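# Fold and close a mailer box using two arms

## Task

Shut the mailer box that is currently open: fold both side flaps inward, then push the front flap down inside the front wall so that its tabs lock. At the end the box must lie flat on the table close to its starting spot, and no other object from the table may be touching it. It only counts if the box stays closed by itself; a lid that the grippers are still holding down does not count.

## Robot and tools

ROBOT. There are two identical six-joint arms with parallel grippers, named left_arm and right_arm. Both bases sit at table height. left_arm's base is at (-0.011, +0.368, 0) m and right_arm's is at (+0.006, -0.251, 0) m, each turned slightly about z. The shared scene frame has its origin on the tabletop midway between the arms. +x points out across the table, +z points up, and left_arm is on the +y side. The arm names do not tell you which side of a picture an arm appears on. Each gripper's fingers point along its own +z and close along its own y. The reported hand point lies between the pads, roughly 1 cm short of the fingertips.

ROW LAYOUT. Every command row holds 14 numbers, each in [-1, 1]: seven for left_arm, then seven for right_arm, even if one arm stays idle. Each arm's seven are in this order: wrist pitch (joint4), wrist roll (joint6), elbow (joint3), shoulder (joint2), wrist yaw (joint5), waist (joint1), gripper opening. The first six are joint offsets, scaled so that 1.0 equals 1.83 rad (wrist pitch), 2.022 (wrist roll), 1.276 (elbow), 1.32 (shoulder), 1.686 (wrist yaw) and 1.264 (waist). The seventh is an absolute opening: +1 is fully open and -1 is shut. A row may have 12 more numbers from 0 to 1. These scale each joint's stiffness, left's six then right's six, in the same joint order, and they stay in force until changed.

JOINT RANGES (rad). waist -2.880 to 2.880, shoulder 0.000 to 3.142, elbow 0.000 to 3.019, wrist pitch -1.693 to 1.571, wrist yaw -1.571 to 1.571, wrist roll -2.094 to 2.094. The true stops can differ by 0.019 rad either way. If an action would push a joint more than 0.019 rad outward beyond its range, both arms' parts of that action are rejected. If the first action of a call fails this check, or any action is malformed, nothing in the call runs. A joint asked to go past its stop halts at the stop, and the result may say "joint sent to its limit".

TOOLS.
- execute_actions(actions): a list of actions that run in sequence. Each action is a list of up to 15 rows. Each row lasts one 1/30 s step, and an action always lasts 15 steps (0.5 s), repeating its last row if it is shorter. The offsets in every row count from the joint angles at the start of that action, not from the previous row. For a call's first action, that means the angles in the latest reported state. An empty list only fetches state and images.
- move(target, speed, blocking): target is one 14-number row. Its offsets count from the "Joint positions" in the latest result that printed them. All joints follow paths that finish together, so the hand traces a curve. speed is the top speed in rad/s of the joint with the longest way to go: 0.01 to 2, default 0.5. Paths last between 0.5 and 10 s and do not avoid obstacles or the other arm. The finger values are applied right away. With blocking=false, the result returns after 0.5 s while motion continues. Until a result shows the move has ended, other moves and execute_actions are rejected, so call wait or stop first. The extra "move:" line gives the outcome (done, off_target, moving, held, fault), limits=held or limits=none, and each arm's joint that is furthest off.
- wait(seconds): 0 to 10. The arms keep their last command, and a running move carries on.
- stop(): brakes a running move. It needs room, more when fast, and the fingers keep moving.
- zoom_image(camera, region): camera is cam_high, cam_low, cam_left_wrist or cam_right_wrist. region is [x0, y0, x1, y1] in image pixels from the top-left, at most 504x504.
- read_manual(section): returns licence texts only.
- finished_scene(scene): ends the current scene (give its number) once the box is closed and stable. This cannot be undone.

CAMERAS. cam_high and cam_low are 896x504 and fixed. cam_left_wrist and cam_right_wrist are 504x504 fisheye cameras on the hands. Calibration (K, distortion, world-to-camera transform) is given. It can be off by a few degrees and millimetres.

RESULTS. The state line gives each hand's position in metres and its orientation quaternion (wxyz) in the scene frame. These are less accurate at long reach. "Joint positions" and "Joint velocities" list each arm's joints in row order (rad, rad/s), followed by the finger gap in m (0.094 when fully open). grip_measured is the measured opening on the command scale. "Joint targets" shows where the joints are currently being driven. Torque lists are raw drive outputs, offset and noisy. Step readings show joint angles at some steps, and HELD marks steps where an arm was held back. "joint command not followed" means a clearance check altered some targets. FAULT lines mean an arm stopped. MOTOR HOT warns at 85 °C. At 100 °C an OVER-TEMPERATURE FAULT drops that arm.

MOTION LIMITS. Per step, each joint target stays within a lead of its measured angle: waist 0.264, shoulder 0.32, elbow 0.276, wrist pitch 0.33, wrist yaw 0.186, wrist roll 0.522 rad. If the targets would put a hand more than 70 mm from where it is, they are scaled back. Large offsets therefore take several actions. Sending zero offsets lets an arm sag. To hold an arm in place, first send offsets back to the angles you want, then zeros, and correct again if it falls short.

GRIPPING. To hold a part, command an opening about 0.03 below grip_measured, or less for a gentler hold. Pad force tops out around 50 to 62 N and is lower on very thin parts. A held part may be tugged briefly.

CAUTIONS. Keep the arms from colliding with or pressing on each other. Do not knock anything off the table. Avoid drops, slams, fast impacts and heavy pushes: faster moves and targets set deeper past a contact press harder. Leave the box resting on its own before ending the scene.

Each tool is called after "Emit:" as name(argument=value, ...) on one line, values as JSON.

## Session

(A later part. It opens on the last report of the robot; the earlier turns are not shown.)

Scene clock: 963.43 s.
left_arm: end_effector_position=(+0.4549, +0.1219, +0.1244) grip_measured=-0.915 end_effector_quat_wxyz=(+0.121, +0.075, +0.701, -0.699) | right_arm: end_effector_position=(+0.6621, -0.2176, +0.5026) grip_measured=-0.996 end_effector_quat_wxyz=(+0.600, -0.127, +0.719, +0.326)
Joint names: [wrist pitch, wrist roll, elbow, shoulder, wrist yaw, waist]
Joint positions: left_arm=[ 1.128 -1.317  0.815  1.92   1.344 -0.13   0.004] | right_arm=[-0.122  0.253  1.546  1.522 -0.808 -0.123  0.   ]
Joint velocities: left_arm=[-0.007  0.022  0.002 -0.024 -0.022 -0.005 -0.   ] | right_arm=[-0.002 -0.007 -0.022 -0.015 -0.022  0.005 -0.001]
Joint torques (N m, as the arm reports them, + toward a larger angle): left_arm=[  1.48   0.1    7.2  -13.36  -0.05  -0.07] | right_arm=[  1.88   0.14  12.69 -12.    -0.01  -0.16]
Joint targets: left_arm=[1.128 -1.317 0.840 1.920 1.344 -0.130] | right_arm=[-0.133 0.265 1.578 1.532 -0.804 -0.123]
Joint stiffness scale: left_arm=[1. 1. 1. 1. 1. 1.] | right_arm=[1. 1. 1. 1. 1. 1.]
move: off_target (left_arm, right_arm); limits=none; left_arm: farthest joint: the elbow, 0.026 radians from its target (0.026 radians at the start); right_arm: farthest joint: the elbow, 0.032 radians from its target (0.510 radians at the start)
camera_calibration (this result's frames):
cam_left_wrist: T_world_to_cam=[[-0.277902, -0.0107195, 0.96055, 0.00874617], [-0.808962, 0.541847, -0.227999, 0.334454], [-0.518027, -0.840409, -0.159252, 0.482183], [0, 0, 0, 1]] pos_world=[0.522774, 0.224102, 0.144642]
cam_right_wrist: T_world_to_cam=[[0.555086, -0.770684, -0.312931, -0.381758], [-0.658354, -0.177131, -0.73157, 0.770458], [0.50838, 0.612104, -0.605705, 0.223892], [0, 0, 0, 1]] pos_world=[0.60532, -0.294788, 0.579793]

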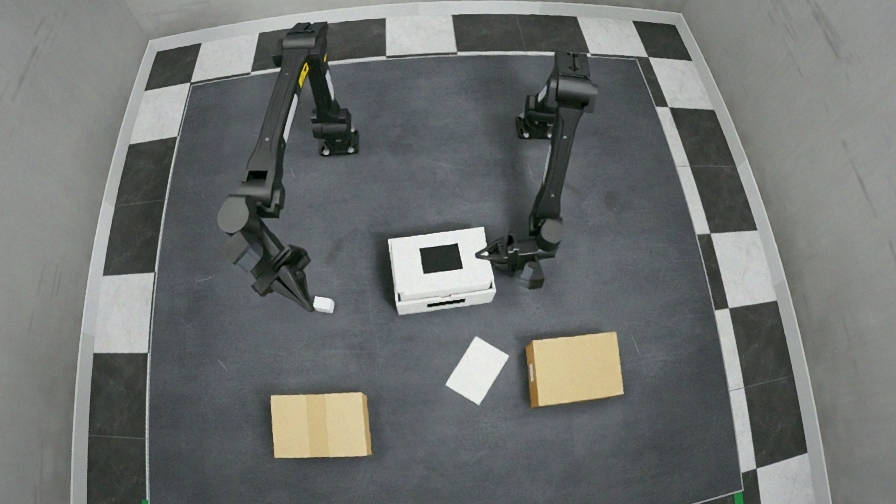

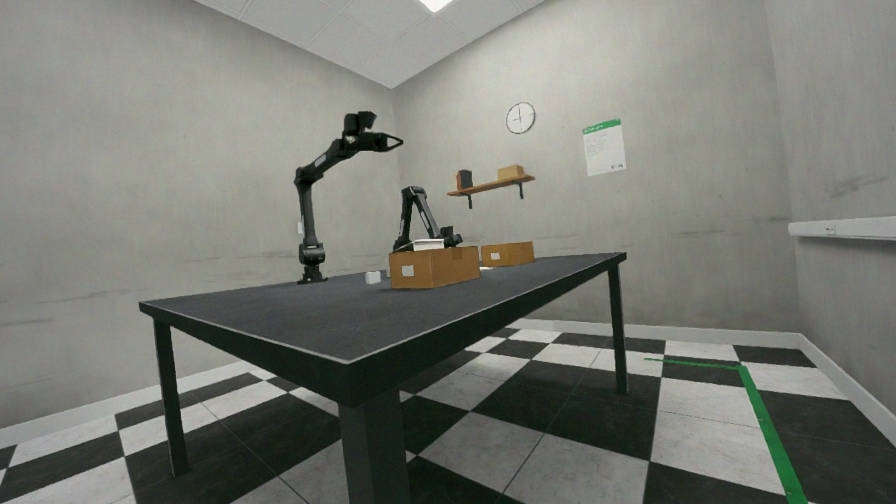

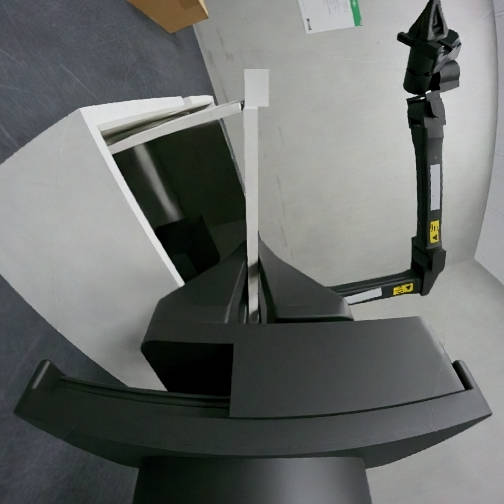

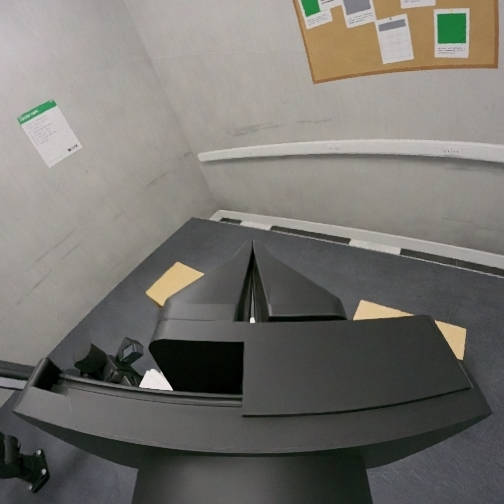

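Emit:
move(target=[0,0,0.02,0,0,0,-0.92, -0.735,0.074,0.175,0.242,0.48,0.495,0.5], speed=0.8)

Emit:
move(target=[0,0,0.02,0,0,0,-0.92, 0.065,0,-0.063,0.03,0,0,0.5], speed=0.15)

Emit:
move(target=[0,0,0.02,0,0,0,-0.7, 0,0,0.02,0,0,0,0.5])

Emit:
move(target=[0,0,0.02,0,0.05,0.14,-0.7, 0,0,0.02,0,0,0,0.5], speed=0.2)

Emit:
move(target=[0,0,0.02,0,0,0,-0.7, 0.055,0,-0.052,0.025,0,0,0.5], speed=0.08)

Scene clock: 980.03 s.
left_arm: end_effector_position=(+0.4549, +0.1219, +0.1244) grip_measured=-0.915 end_effector_quat_wxyz=(+0.121, +0.075, +0.701, -0.699) | right_arm: end_effector_position=(+0.5068, +0.0152, +0.1927) grip_measured=+0.498 end_effector_quat_wxyz=(+0.004, -0.050, +0.999, +0.002)
Joint names: [wrist pitch, wrist roll, elbow, shoulder, wrist yaw, waist]
Joint positions: left_arm=[ 1.128 -1.317  0.815  1.92   1.344 -0.13   0.004] | right_arm=[-1.456  0.391  1.726  1.832 -0.001  0.505  0.07 ]
Joint velocities: left_arm=[-0.002 -0.022 -0.022 -0.005 -0.037 -0.005  0.   ] | right_arm=[-0.002  0.022 -0.022 -0.015  0.022  0.005 -0.   ]
Joint torques (N m, as the arm reports them, + toward a larger angle): left_arm=[  1.48   0.11   7.2  -13.33  -0.05  -0.11] | right_arm=[  0.26   0.15  12.56 -15.13   0.07  -0.66]
Joint targets: left_arm=[1.128 -1.317 0.840 1.920 1.344 -0.130] | right_arm=[-1.467 0.402 1.770 1.841 0.002 0.503]
Joint stiffness scale: left_arm=[1. 1. 1. 1. 1. 1.] | right_arm=[1. 1. 1. 1. 1. 1.]
move: off_target (left_arm, right_arm); limits=none; left_arm: farthest joint: the elbow, 0.026 radians from its target (0.026 radians at the start); right_arm: farthest joint: the elbow, 0.043 radians from its target (0.223 radians at the start)
camera_calibration (this result's frames):
cam_left_wrist: T_world_to_cam=[[-0.277902, -0.0107195, 0.96055, 0.00874617], [-0.808962, 0.541847, -0.227999, 0.334454], [-0.518027, -0.840409, -0.159252, 0.482183], [0, 0, 0, 1]] pos_world=[0.522774, 0.224102, 0.144642]
cam_right_wrist: T_world_to_cam=[[0.101468, -0.994645, 0.0196323, -0.0439168], [-0.819356, -0.0723613, 0.5687, 0.31222], [-0.564234, -0.073791, -0.82231, 0.568443], [0, 0, 0, 1]] pos_world=[0.58101, 0.0208569, 0.290739]

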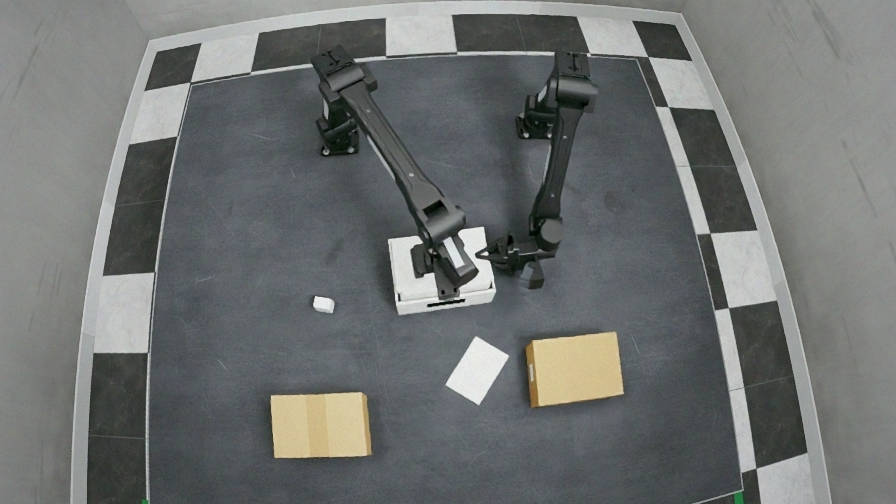

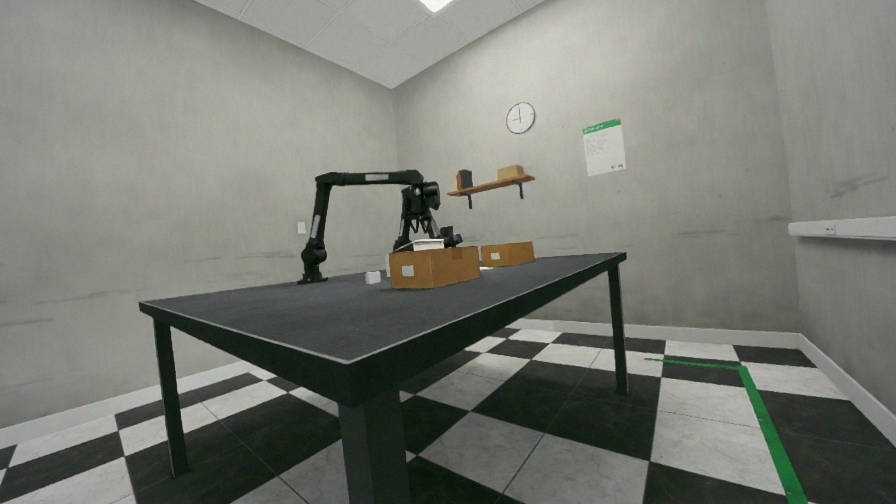

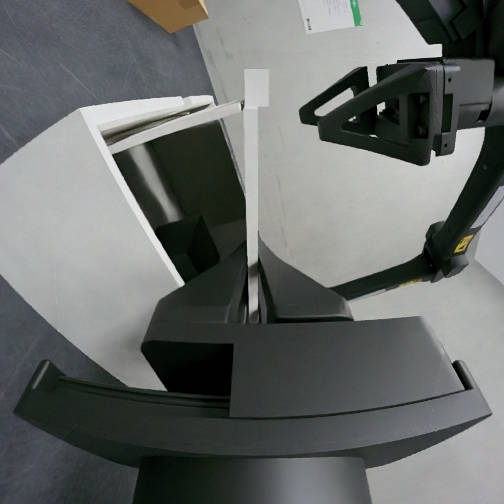

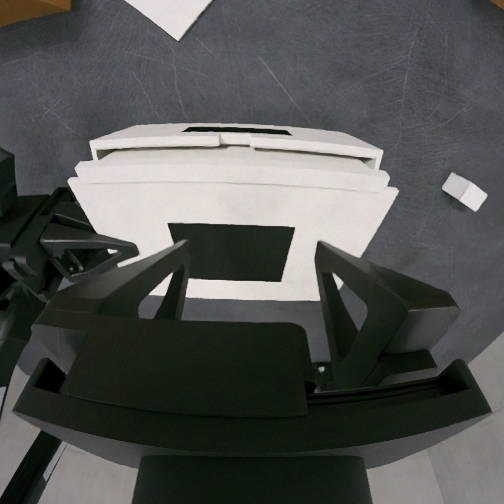

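Scene clock: 981.13 s.
left_arm: end_effector_position=(+0.4549, +0.1219, +0.1242) grip_measured=-0.915 end_effector_quat_wxyz=(+0.120, +0.074, +0.702, -0.699) | right_arm: end_effector_position=(+0.5083, +0.0160, +0.1481) grip_measured=+0.498 end_effector_quat_wxyz=(+0.002, -0.050, +0.999, +0.002)
Joint names: [wrist pitch, wrist roll, elbow, shoulder, wrist yaw, waist]
Joint positions: left_arm=[ 1.127 -1.317  0.815  1.92   1.344 -0.13   0.004] | right_arm=[-1.353  0.391  1.645  1.858 -0.001  0.505  0.07 ]
Joint velocities: left_arm=[-0.012 -0.007  0.002 -0.015 -0.022  0.005 -0.001] | right_arm=[ 0.032  0.007 -0.022 -0.005  0.007 -0.005  0.001]
Joint torques (N m, as the arm reports them, + toward a larger angle): left_arm=[  1.56   0.11   7.18 -13.48  -0.04  -0.12] | right_arm=[  1.49   0.02   8.62 -14.97  -0.01  -0.45]
Joint targets: left_arm=[1.128 -1.317 0.840 1.920 1.344 -0.130] | right_arm=[-1.338 0.391 1.646 1.871 -0.001 0.505]
Joint stiffness scale: left_arm=[1. 1. 1. 1. 1. 1.] | right_arm=[1. 1. 1. 1. 1. 1.]
move: off_target (left_arm); limits=none; left_arm: farthest joint: the elbow, 0.026 radians from its target (0.026 radians at the start); right_arm: farthest joint: the wrist pitch, 0.016 radians from its target (0.119 radians at the start)
camera_calibration (this result's frames):
cam_left_wrist: T_world_to_cam=[[-0.276088, -0.0111121, 0.961068, 0.00812877], [-0.809596, 0.541606, -0.226312, 0.334568], [-0.518005, -0.840559, -0.158527, 0.482107], [0, 0, 0, 1]] pos_world=[0.522843, 0.224125, 0.144332]
cam_right_wrist: T_world_to_cam=[[0.10153, -0.994612, 0.0209309, -0.0426323], [-0.817629, -0.0714409, 0.571296, 0.337588], [-0.566723, -0.0751174, -0.820477, 0.533652], [0, 0, 0, 1]] pos_world=[0.582783, 0.0218015, 0.245879]

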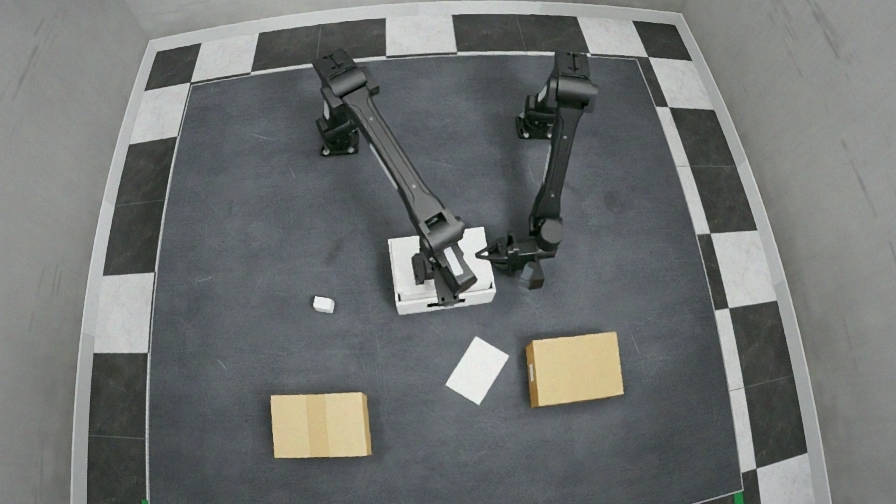

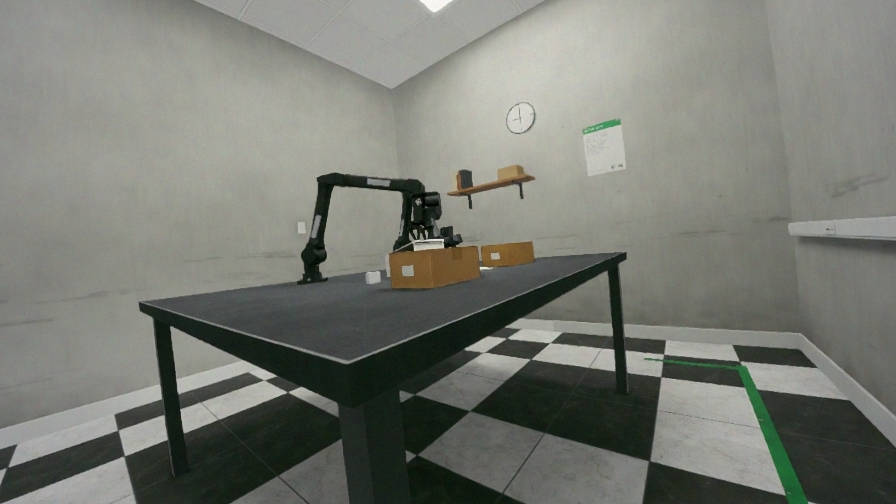

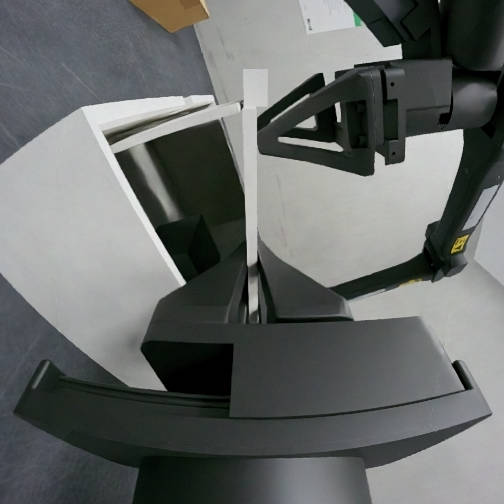

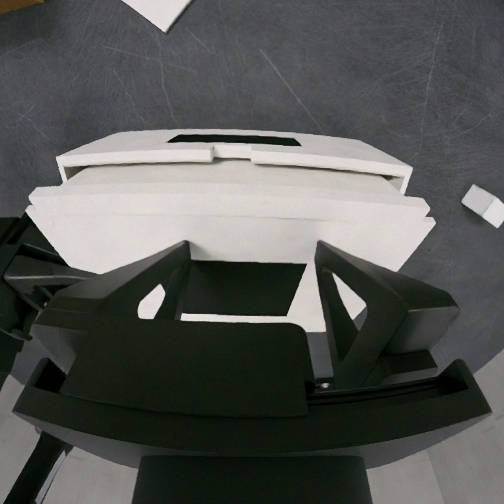

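Scene clock: 981.83 s.
left_arm: end_effector_position=(+0.4548, +0.1219, +0.1241) grip_measured=-0.702 end_effector_quat_wxyz=(+0.120, +0.074, +0.702, -0.699) | right_arm: end_effector_position=(+0.5083, +0.0160, +0.1481) grip_measured=+0.498 end_effector_quat_wxyz=(+0.002, -0.050, +0.999, +0.002)
Joint names: [wrist pitch, wrist roll, elbow, shoulder, wrist yaw, waist]
Joint positions: left_arm=[ 1.127 -1.317  0.814  1.92   1.344 -0.13   0.014] | right_arm=[-1.353  0.391  1.645  1.858 -0.001  0.505  0.07 ]
Joint velocities: left_arm=[ 0.002 -0.007  0.012 -0.015 -0.051  0.005 -0.001] | right_arm=[ 0.007 -0.037 -0.002 -0.005 -0.007 -0.005 -0.   ]
Joint torques (N m, as the arm reports them, + toward a larger angle): left_arm=[  1.48   0.11   7.28 -13.21  -0.05  -0.18] | right_arm=[  0.77   0.03  10.72 -15.08  -0.05  -0.05]
Joint targets: left_arm=[1.127 -1.317 0.840 1.920 1.344 -0.130] | right_arm=[-1.353 0.391 1.671 1.858 -0.001 0.505]
Joint stiffness scale: left_arm=[1. 1. 1. 1. 1. 1.] | right_arm=[1. 1. 1. 1. 1. 1.]
move: off_target (left_arm, right_arm); limits=none; left_arm: farthest joint: the elbow, 0.026 radians from its target (0.026 radians at the start); right_arm: farthest joint: the elbow, 0.026 radians from its target (0.026 radians at the start)
camera_calibration (this result's frames):
cam_left_wrist: T_world_to_cam=[[-0.275726, -0.0111712, 0.961171, 0.0080278], [-0.809681, 0.54162, -0.225974, 0.334424], [-0.518065, -0.840549, -0.158384, 0.482049], [0, 0, 0, 1]] pos_world=[0.522723, 0.224145, 0.144204]
cam_right_wrist: T_world_to_cam=[[0.10153, -0.994612, 0.0209309, -0.0426323], [-0.817629, -0.0714409, 0.571296, 0.337588], [-0.566723, -0.0751174, -0.820477, 0.533652], [0, 0, 0, 1]] pos_world=[0.582783, 0.0218015, 0.245879]

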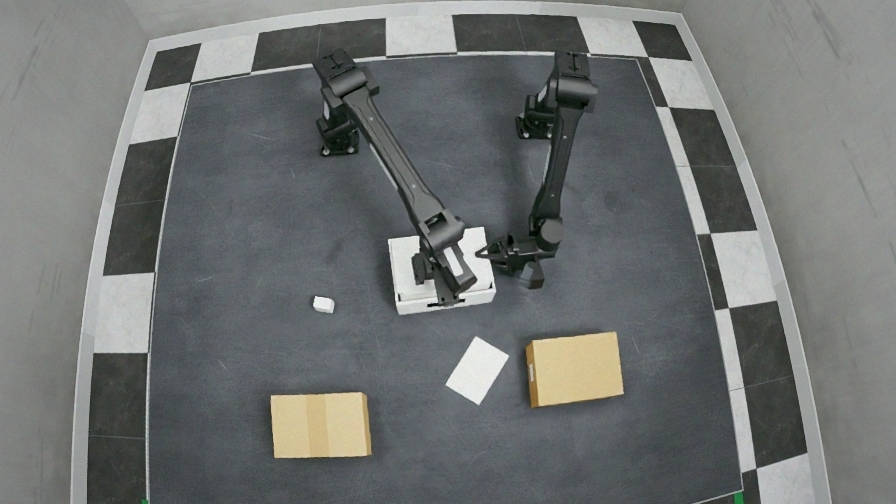

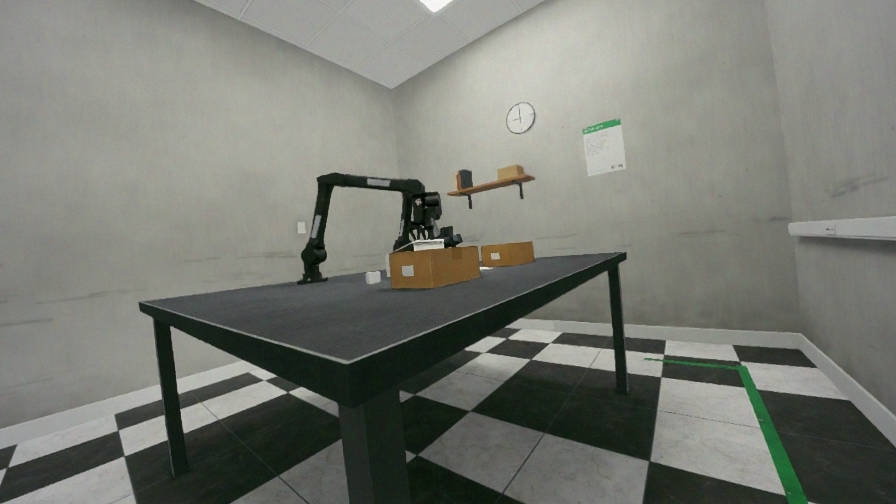

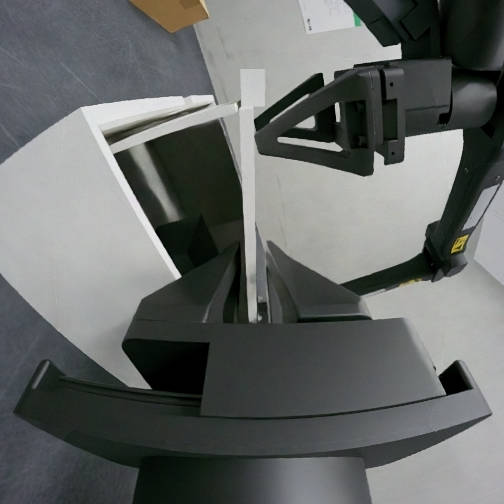

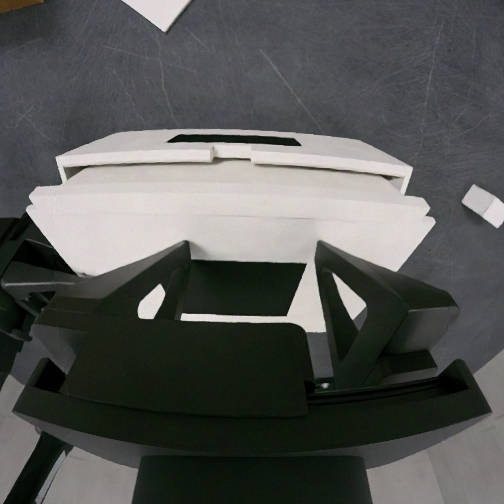

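Scene clock: 983.10 s.
left_arm: end_effector_position=(+0.4776, +0.2056, +0.1238) grip_measured=-0.702 end_effector_quat_wxyz=(+0.154, +0.039, +0.705, -0.691) | right_arm: end_effector_position=(+0.5083, +0.0160, +0.1481) grip_measured=+0.498 end_effector_quat_wxyz=(+0.002, -0.050, +0.999, +0.002)
Joint names: [wrist pitch, wrist roll, elbow, shoulder, wrist yaw, waist]
Joint positions: left_arm=[ 1.127 -1.317  0.814  1.92   1.424  0.049  0.014] | right_arm=[-1.353  0.391  1.645  1.858 -0.001  0.505  0.07 ]
Joint velocities: left_arm=[-0.002  0.022 -0.002 -0.024  0.007 -0.005  0.   ] | right_arm=[ 0.002 -0.037  0.002  0.015  0.007 -0.005 -0.001]
Joint torques (N m, as the arm reports them, + toward a larger angle): left_arm=[  1.41   0.11   7.15 -13.1    0.14   0.07] | right_arm=[  0.8    0.    10.74 -15.84  -0.06  -0.49]
Joint targets: left_arm=[1.127 -1.317 0.840 1.920 1.428 0.047] | right_arm=[-1.353 0.391 1.671 1.858 -0.001 0.505]
Joint stiffness scale: left_arm=[1. 1. 1. 1. 1. 1.] | right_arm=[1. 1. 1. 1. 1. 1.]
move: off_target (left_arm, right_arm); limits=none; left_arm: farthest joint: the elbow, 0.025 radians from its target (0.025 radians at the start); right_arm: farthest joint: the elbow, 0.026 radians from its target (0.026 radians at the start)
camera_calibration (this result's frames):
cam_left_wrist: T_world_to_cam=[[-0.273347, -0.0397572, 0.961094, 0.0202701], [-0.858807, 0.460136, -0.225221, 0.347602], [-0.43328, -0.886958, -0.159921, 0.533368], [0, 0, 0, 1]] pos_world=[0.535162, 0.313936, 0.144102]
cam_right_wrist: T_world_to_cam=[[0.10153, -0.994612, 0.0209309, -0.0426323], [-0.817629, -0.0714409, 0.571296, 0.337588], [-0.566723, -0.0751174, -0.820477, 0.533652], [0, 0, 0, 1]] pos_world=[0.582783, 0.0218015, 0.245879]

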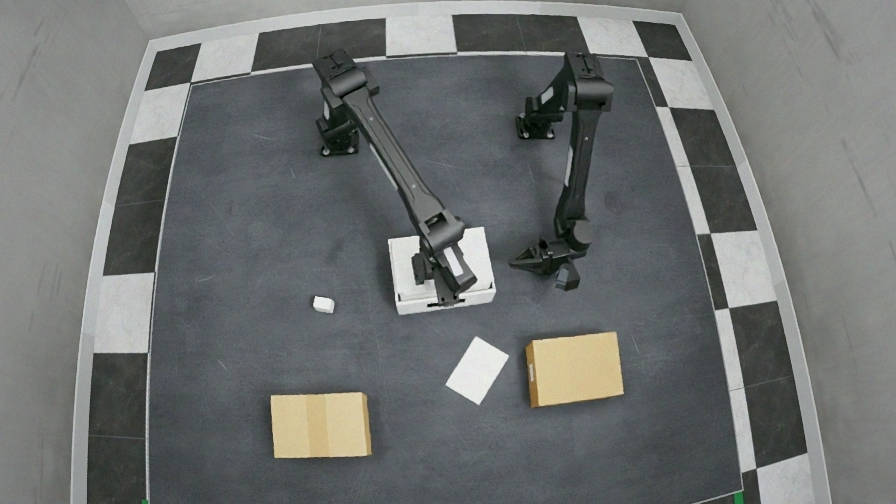

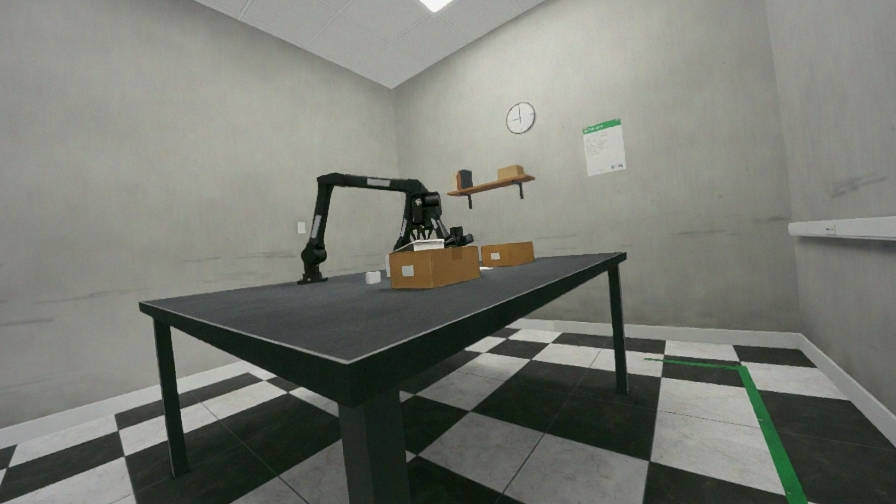

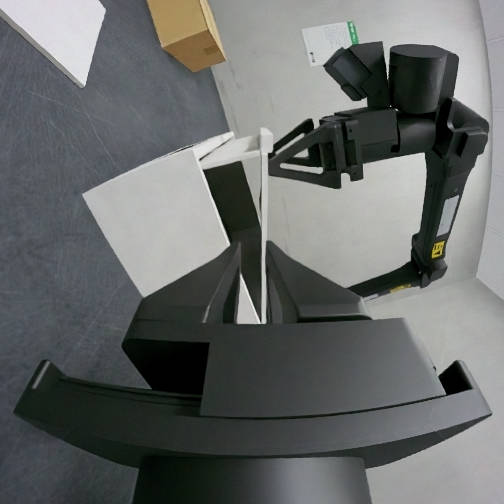

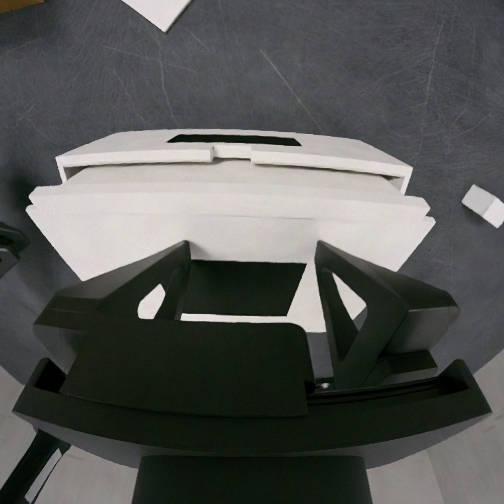

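Scene clock: 984.70 s.
left_arm: end_effector_position=(+0.4776, +0.2056, +0.1238) grip_measured=-0.702 end_effector_quat_wxyz=(+0.154, +0.039, +0.705, -0.691) | right_arm: end_effector_position=(+0.5078, +0.0157, +0.1147) grip_measured=+0.498 end_effector_quat_wxyz=(+0.005, -0.050, +0.999, +0.003)
Joint names: [wrist pitch, wrist roll, elbow, shoulder, wrist yaw, waist]
Joint positions: left_arm=[ 1.127 -1.317  0.814  1.92   1.424  0.049  0.014] | right_arm=[-1.264  0.391  1.579  1.874 -0.001  0.505  0.07 ]
Joint velocities: left_arm=[ 0.002  0.022  0.002  0.005 -0.066 -0.015 -0.   ] | right_arm=[ 0.002 -0.051 -0.007 -0.005 -0.037 -0.005 -0.001]
Joint torques (N m, as the arm reports them, + toward a larger angle): left_arm=[  1.42   0.11   7.16 -13.32  -0.04  -0.12] | right_arm=[  1.29   0.01   8.46 -14.51  -0.04  -0.48]
Joint targets: left_arm=[1.127 -1.317 0.840 1.920 1.424 0.049] | right_arm=[-1.252 0.391 1.579 1.891 -0.001 0.505]
Joint stiffness scale: left_arm=[1. 1. 1. 1. 1. 1.] | right_arm=[1. 1. 1. 1. 1. 1.]
move: off_target (left_arm); limits=none; left_arm: farthest joint: the elbow, 0.025 radians from its target (0.025 radians at the start); right_arm: farthest joint: the shoulder, 0.017 radians from its target (0.033 radians at the start)
camera_calibration (this result's frames):
cam_left_wrist: T_world_to_cam=[[-0.273347, -0.0397572, 0.961094, 0.0202701], [-0.858807, 0.460136, -0.225221, 0.347602], [-0.43328, -0.886958, -0.159921, 0.533368], [0, 0, 0, 1]] pos_world=[0.535162, 0.313936, 0.144102]
cam_right_wrist: T_world_to_cam=[[0.101411, -0.994676, 0.0183335, -0.0417995], [-0.821075, -0.0732776, 0.566098, 0.35855], [-0.56174, -0.0724616, -0.824134, 0.503846], [0, 0, 0, 1]] pos_world=[0.581666, 0.0212063, 0.213029]

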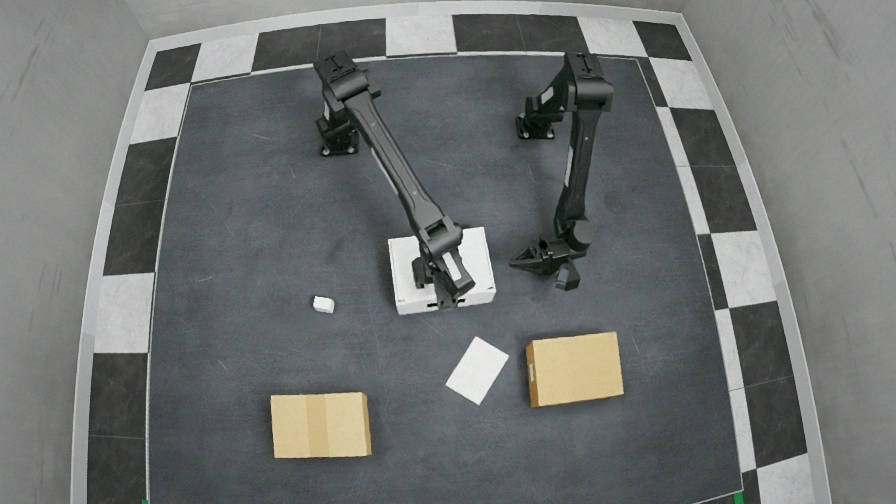

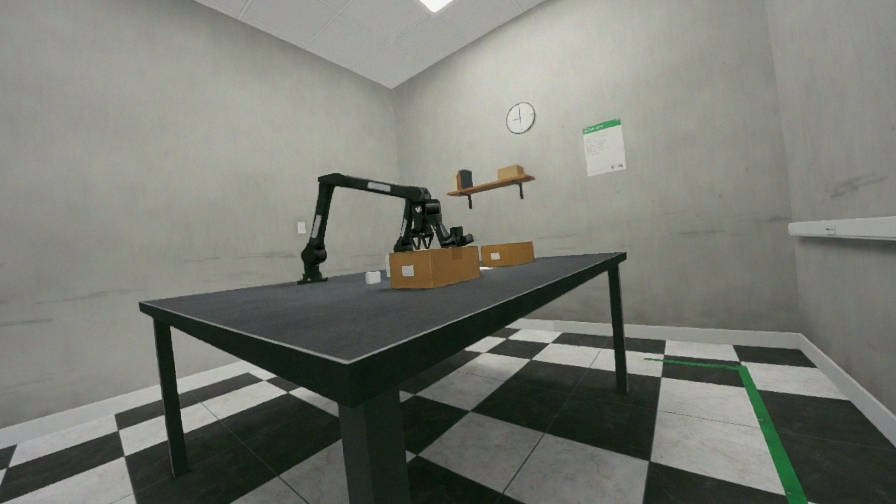

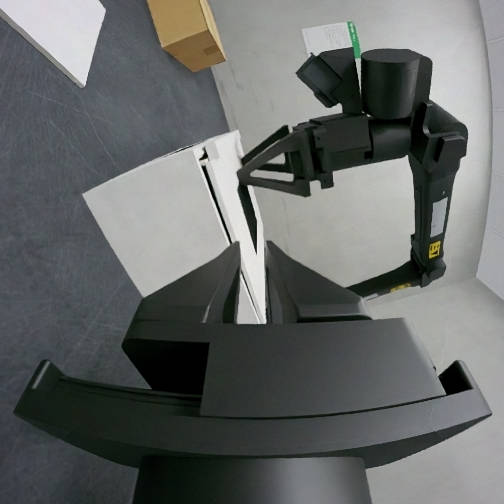

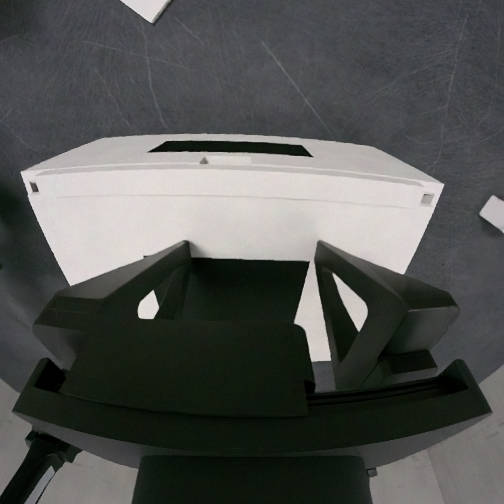

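Still a gap; press further and firmly.

Emit:
move(target=[0,0,0.02,0,0,0,-0.7, 0.012,0,-0.02,0.045,0,0,0.5], speed=0.04)

Scene clock: 992.00 s.
left_arm: end_effector_position=(+0.4776, +0.2056, +0.1238) grip_measured=-0.702 end_effector_quat_wxyz=(+0.154, +0.039, +0.705, -0.691) | right_arm: end_effector_position=(+0.5056, +0.0145, +0.1110) grip_measured=+0.498 end_effector_quat_wxyz=(+0.001, -0.050, +0.999, +0.001)
Joint names: [wrist pitch, wrist roll, elbow, shoulder, wrist yaw, waist]
Joint positions: left_arm=[ 1.127 -1.317  0.814  1.92   1.424  0.049  0.014] | right_arm=[-1.264  0.391  1.572  1.876 -0.001  0.505  0.07 ]
Joint velocities: left_arm=[ 0.007  0.051 -0.022 -0.024  0.022 -0.015  0.   ] | right_arm=[-0.002 -0.037 -0.002  0.005 -0.007 -0.005  0.001]
Joint torques (N m, as the arm reports them, + toward a larger angle): left_arm=[  1.4    0.1    7.15 -13.34  -0.05  -0.08] | right_arm=[  1.73   0.     6.84 -11.19  -0.01  -0.07]
Joint targets: left_arm=[1.127 -1.317 0.840 1.920 1.424 0.049] | right_arm=[-1.242 0.391 1.553 1.933 -0.001 0.505]
Joint stiffness scale: left_arm=[1. 1. 1. 1. 1. 1.] | right_arm=[1. 1. 1. 1. 1. 1.]
move: off_target (left_arm, right_arm); limits=none; left_arm: farthest joint: the elbow, 0.025 radians from its target (0.025 radians at the start); right_arm: farthest joint: the shoulder, 0.057 radians from its target (0.059 radians at the start)
camera_calibration (this result's frames):
cam_left_wrist: T_world_to_cam=[[-0.273347, -0.0397572, 0.961094, 0.0202701], [-0.858807, 0.460136, -0.225221, 0.347602], [-0.43328, -0.886958, -0.159921, 0.533368], [0, 0, 0, 1]] pos_world=[0.535162, 0.313936, 0.144102]
cam_right_wrist: T_world_to_cam=[[0.101573, -0.994589, 0.0217965, -0.043145], [-0.816473, -0.0708249, 0.573023, 0.355651], [-0.568379, -0.076, -0.819249, 0.502283], [0, 0, 0, 1]] pos_world=[0.580249, 0.0204509, 0.208639]

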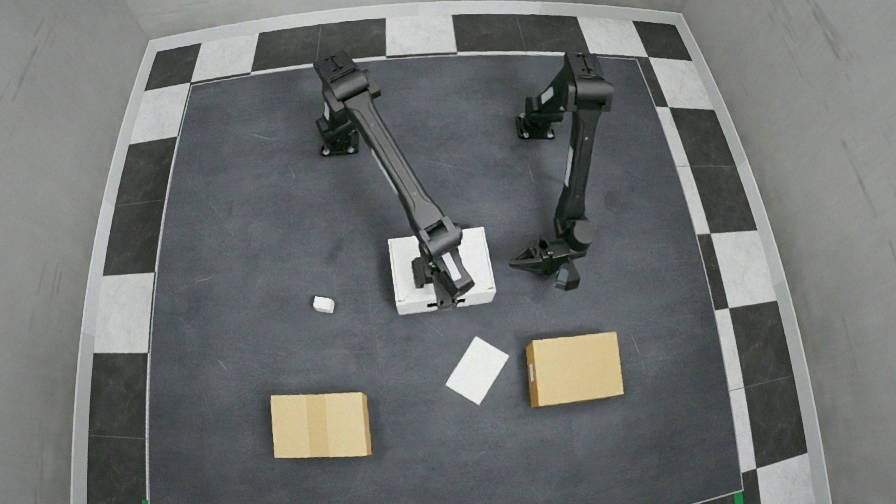

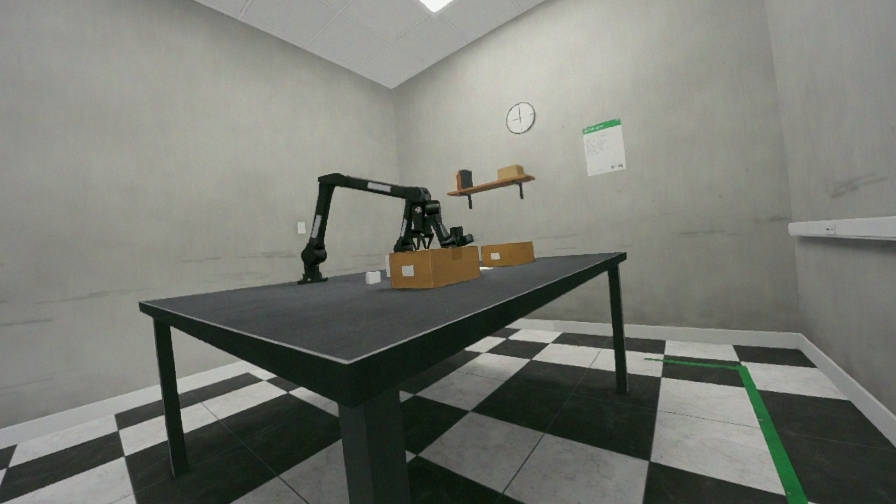

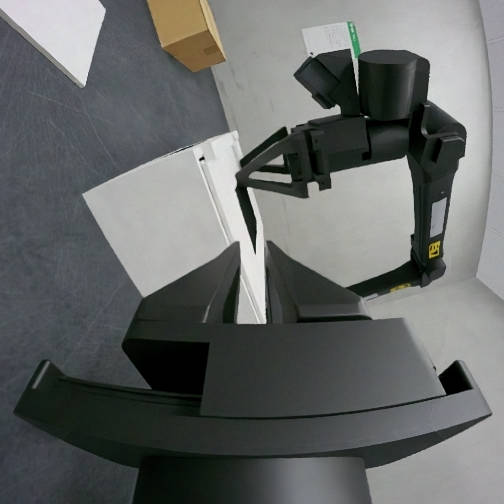

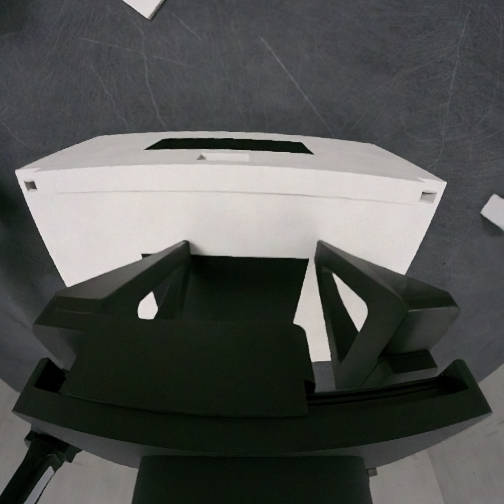

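Emit:
move(target=[0,0,0.02,0,0,0,-0.7, -0.04,0,0.07,-0.02,0,0,0.5], speed=0.08)

Scene clock: 1003.60 s.
left_arm: end_effector_position=(+0.4776, +0.2056, +0.1238) grip_measured=-0.702 end_effector_quat_wxyz=(+0.154, +0.039, +0.705, -0.691) | right_arm: end_effector_position=(+0.5071, +0.0153, +0.1373) grip_measured=+0.498 end_effector_quat_wxyz=(+0.002, -0.050, +0.999, +0.002)
Joint names: [wrist pitch, wrist roll, elbow, shoulder, wrist yaw, waist]
Joint positions: left_arm=[ 1.127 -1.317  0.814  1.92   1.424  0.049  0.014] | right_arm=[-1.326  0.391  1.621  1.861 -0.001  0.505  0.07 ]
Joint velocities: left_arm=[-0.002 -0.037 -0.002 -0.005 -0.007 -0.005  0.001] | right_arm=[-0.002 -0.022  0.002  0.005  0.007 -0.015 -0.   ]
Joint torques (N m, as the arm reports them, + toward a larger angle): left_arm=[  1.42   0.11   7.13 -13.31  -0.05  -0.12] | right_arm=[  0.38   0.05  12.07 -16.95  -0.05   0.09]
Joint targets: left_arm=[1.127 -1.317 0.840 1.920 1.424 0.049] | right_arm=[-1.337 0.391 1.662 1.850 -0.001 0.505]
Joint stiffness scale: left_arm=[1. 1. 1. 1. 1. 1.] | right_arm=[1. 1. 1. 1. 1. 1.]
move: off_target (left_arm, right_arm); limits=none; left_arm: farthest joint: the elbow, 0.025 radians from its target (0.025 radians at the start); right_arm: farthest joint: the elbow, 0.041 radians from its target (0.089 radians at the start)
camera_calibration (this result's frames):
cam_left_wrist: T_world_to_cam=[[-0.273347, -0.0397572, 0.961094, 0.0202701], [-0.858807, 0.460136, -0.225221, 0.347602], [-0.43328, -0.886958, -0.159921, 0.533368], [0, 0, 0, 1]] pos_world=[0.535162, 0.313936, 0.144102]
cam_right_wrist: T_world_to_cam=[[0.101537, -0.994609, 0.0210752, -0.0429598], [-0.817436, -0.0713383, 0.571584, 0.342535], [-0.566999, -0.0752646, -0.820273, 0.524196], [0, 0, 0, 1]] pos_world=[0.581581, 0.0211611, 0.235101]

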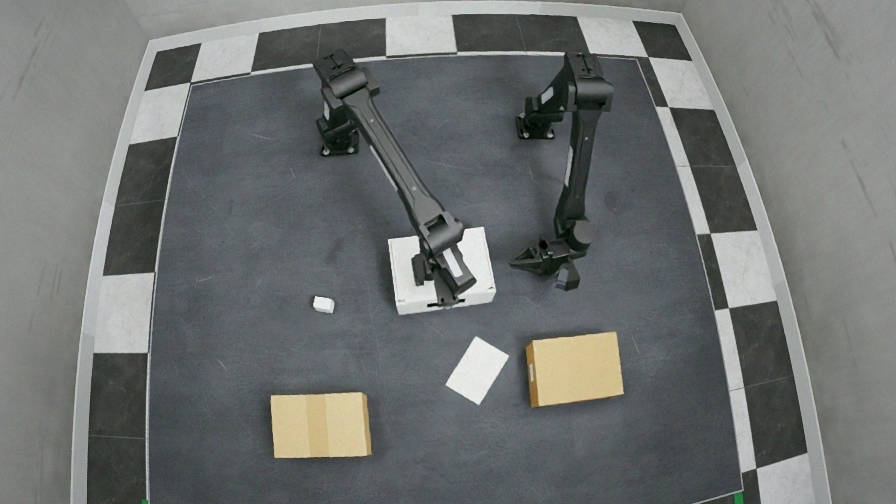

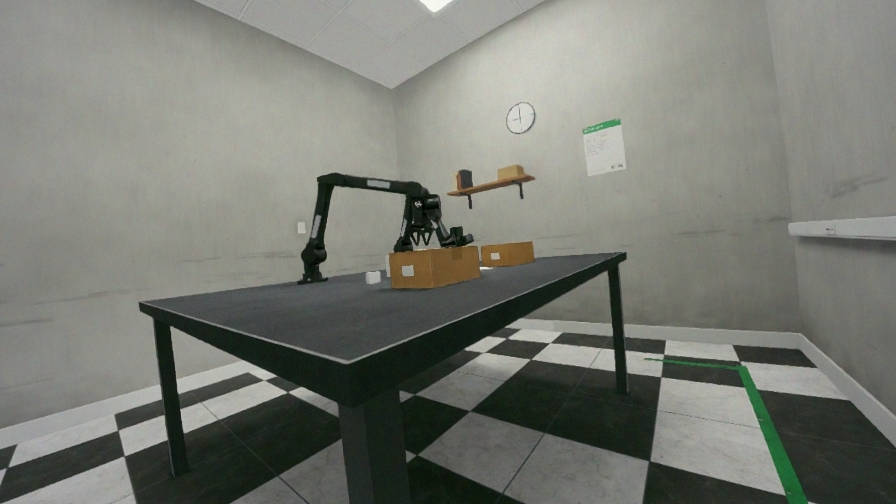

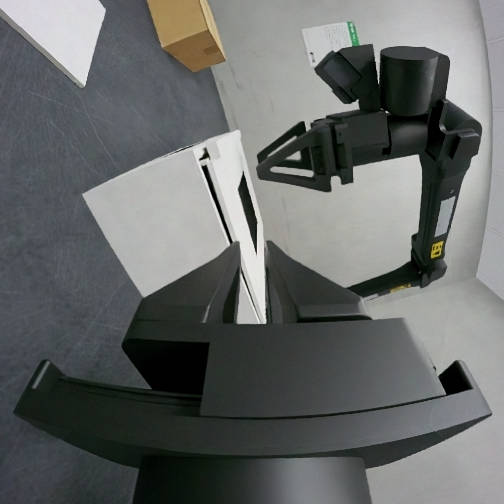

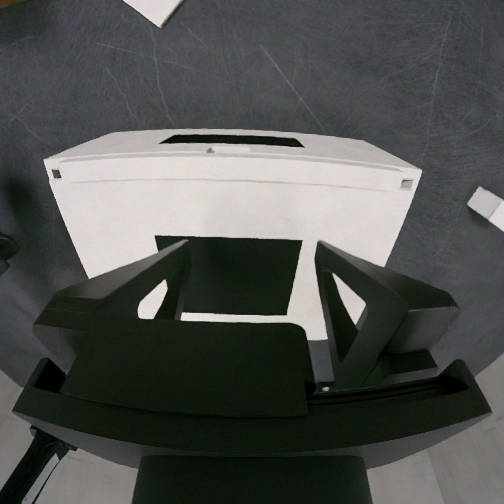

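It caught.

Emit:
move(target=[0,0,0.02,-0.05,0,0.05,-0.7, -0.05,0,0.1,-0.15,0,-0.2,0.5])

Emit:
finished_scene(scene=1)

Scene clock: 1009.93 s.
left_arm: end_effector_position=(+0.4865, +0.2357, +0.1424) grip_measured=-0.702 end_effector_quat_wxyz=(+0.189, +0.032, +0.703, -0.685) | right_arm: end_effector_position=(+0.5507, -0.1265, +0.2896) grip_measured=+0.499 end_effector_quat_wxyz=(+0.111, +0.082, +0.990, +0.036)
Joint names: [wrist pitch, wrist roll, elbow, shoulder, wrist yaw, waist]
Joint positions: left_arm=[ 1.127 -1.317  0.814  1.879  1.424  0.11   0.014] | right_arm=[-1.406  0.391  1.722  1.653 -0.001  0.241  0.07 ]
Joint velocities: left_arm=[-0.007 -0.022 -0.007 -0.015  0.081  0.005 -0.001] | right_arm=[ 0.007 -0.022  0.007  0.005 -0.037 -0.005 -0.001]
Joint torques (N m, as the arm reports them, + toward a larger angle): left_arm=[  1.4    0.1    7.36 -14.84  -0.08   0.05] | right_arm=[  0.78  -0.05  11.31 -13.49  -0.08   0.32]
Joint targets: left_arm=[1.127 -1.317 0.840 1.854 1.424 0.112] | right_arm=[-1.417 0.391 1.748 1.663 -0.001 0.252]
Joint stiffness scale: left_arm=[1. 1. 1. 1. 1. 1.] | right_arm=[1. 1. 1. 1. 1. 1.]
move: off_target (left_arm, right_arm); limits=none; left_arm: farthest joint: the shoulder, 0.025 radians from its target (0.066 radians at the start); right_arm: farthest joint: the elbow, 0.027 radians from its target (0.128 radians at the start)
camera_calibration (this result's frames):
cam_left_wrist: T_world_to_cam=[[-0.308565, -0.059314, 0.949352, 0.0294506], [-0.875603, 0.407643, -0.259126, 0.370952], [-0.371627, -0.911213, -0.17772, 0.545153], [0, 0, 0, 1]] pos_world=[0.536488, 0.347281, 0.165049]
cam_right_wrist: T_world_to_cam=[[-0.156547, -0.985511, -0.0652848, -0.0234205], [-0.914943, 0.119807, 0.38539, 0.412826], [-0.371984, 0.120063, -0.920441, 0.609523], [0, 0, 0, 1]] pos_world=[0.600779, -0.145722, 0.400402]

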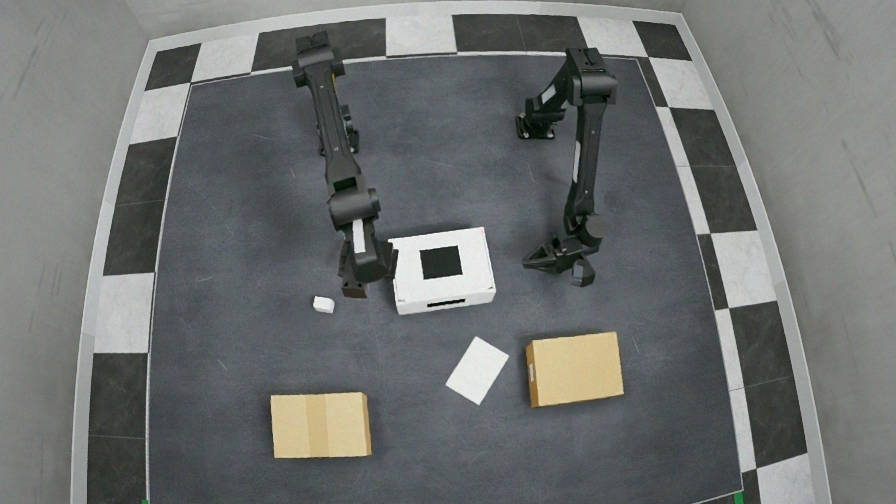

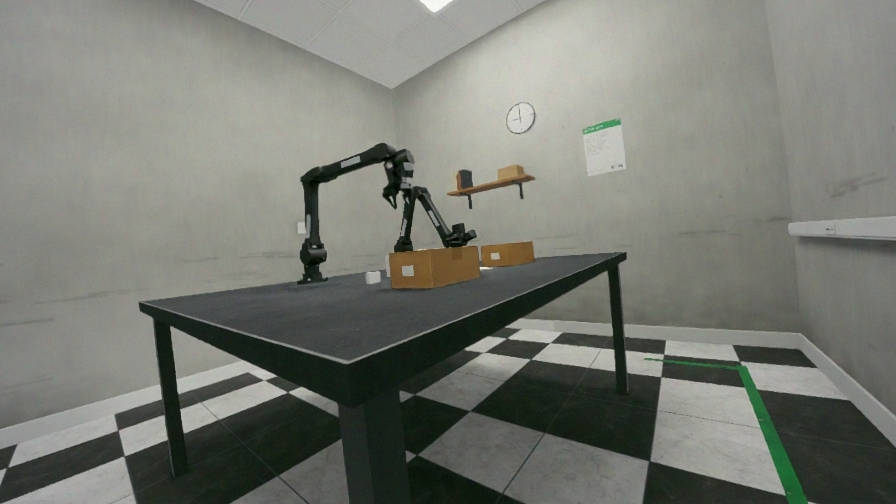

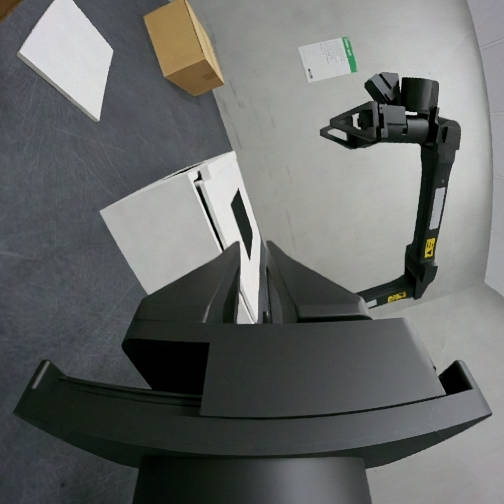

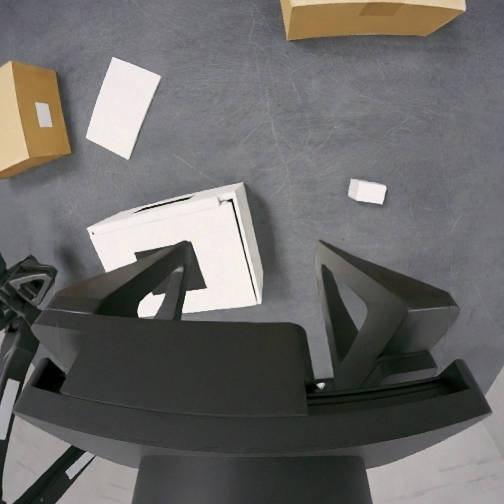

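The scene is finished: the task was done.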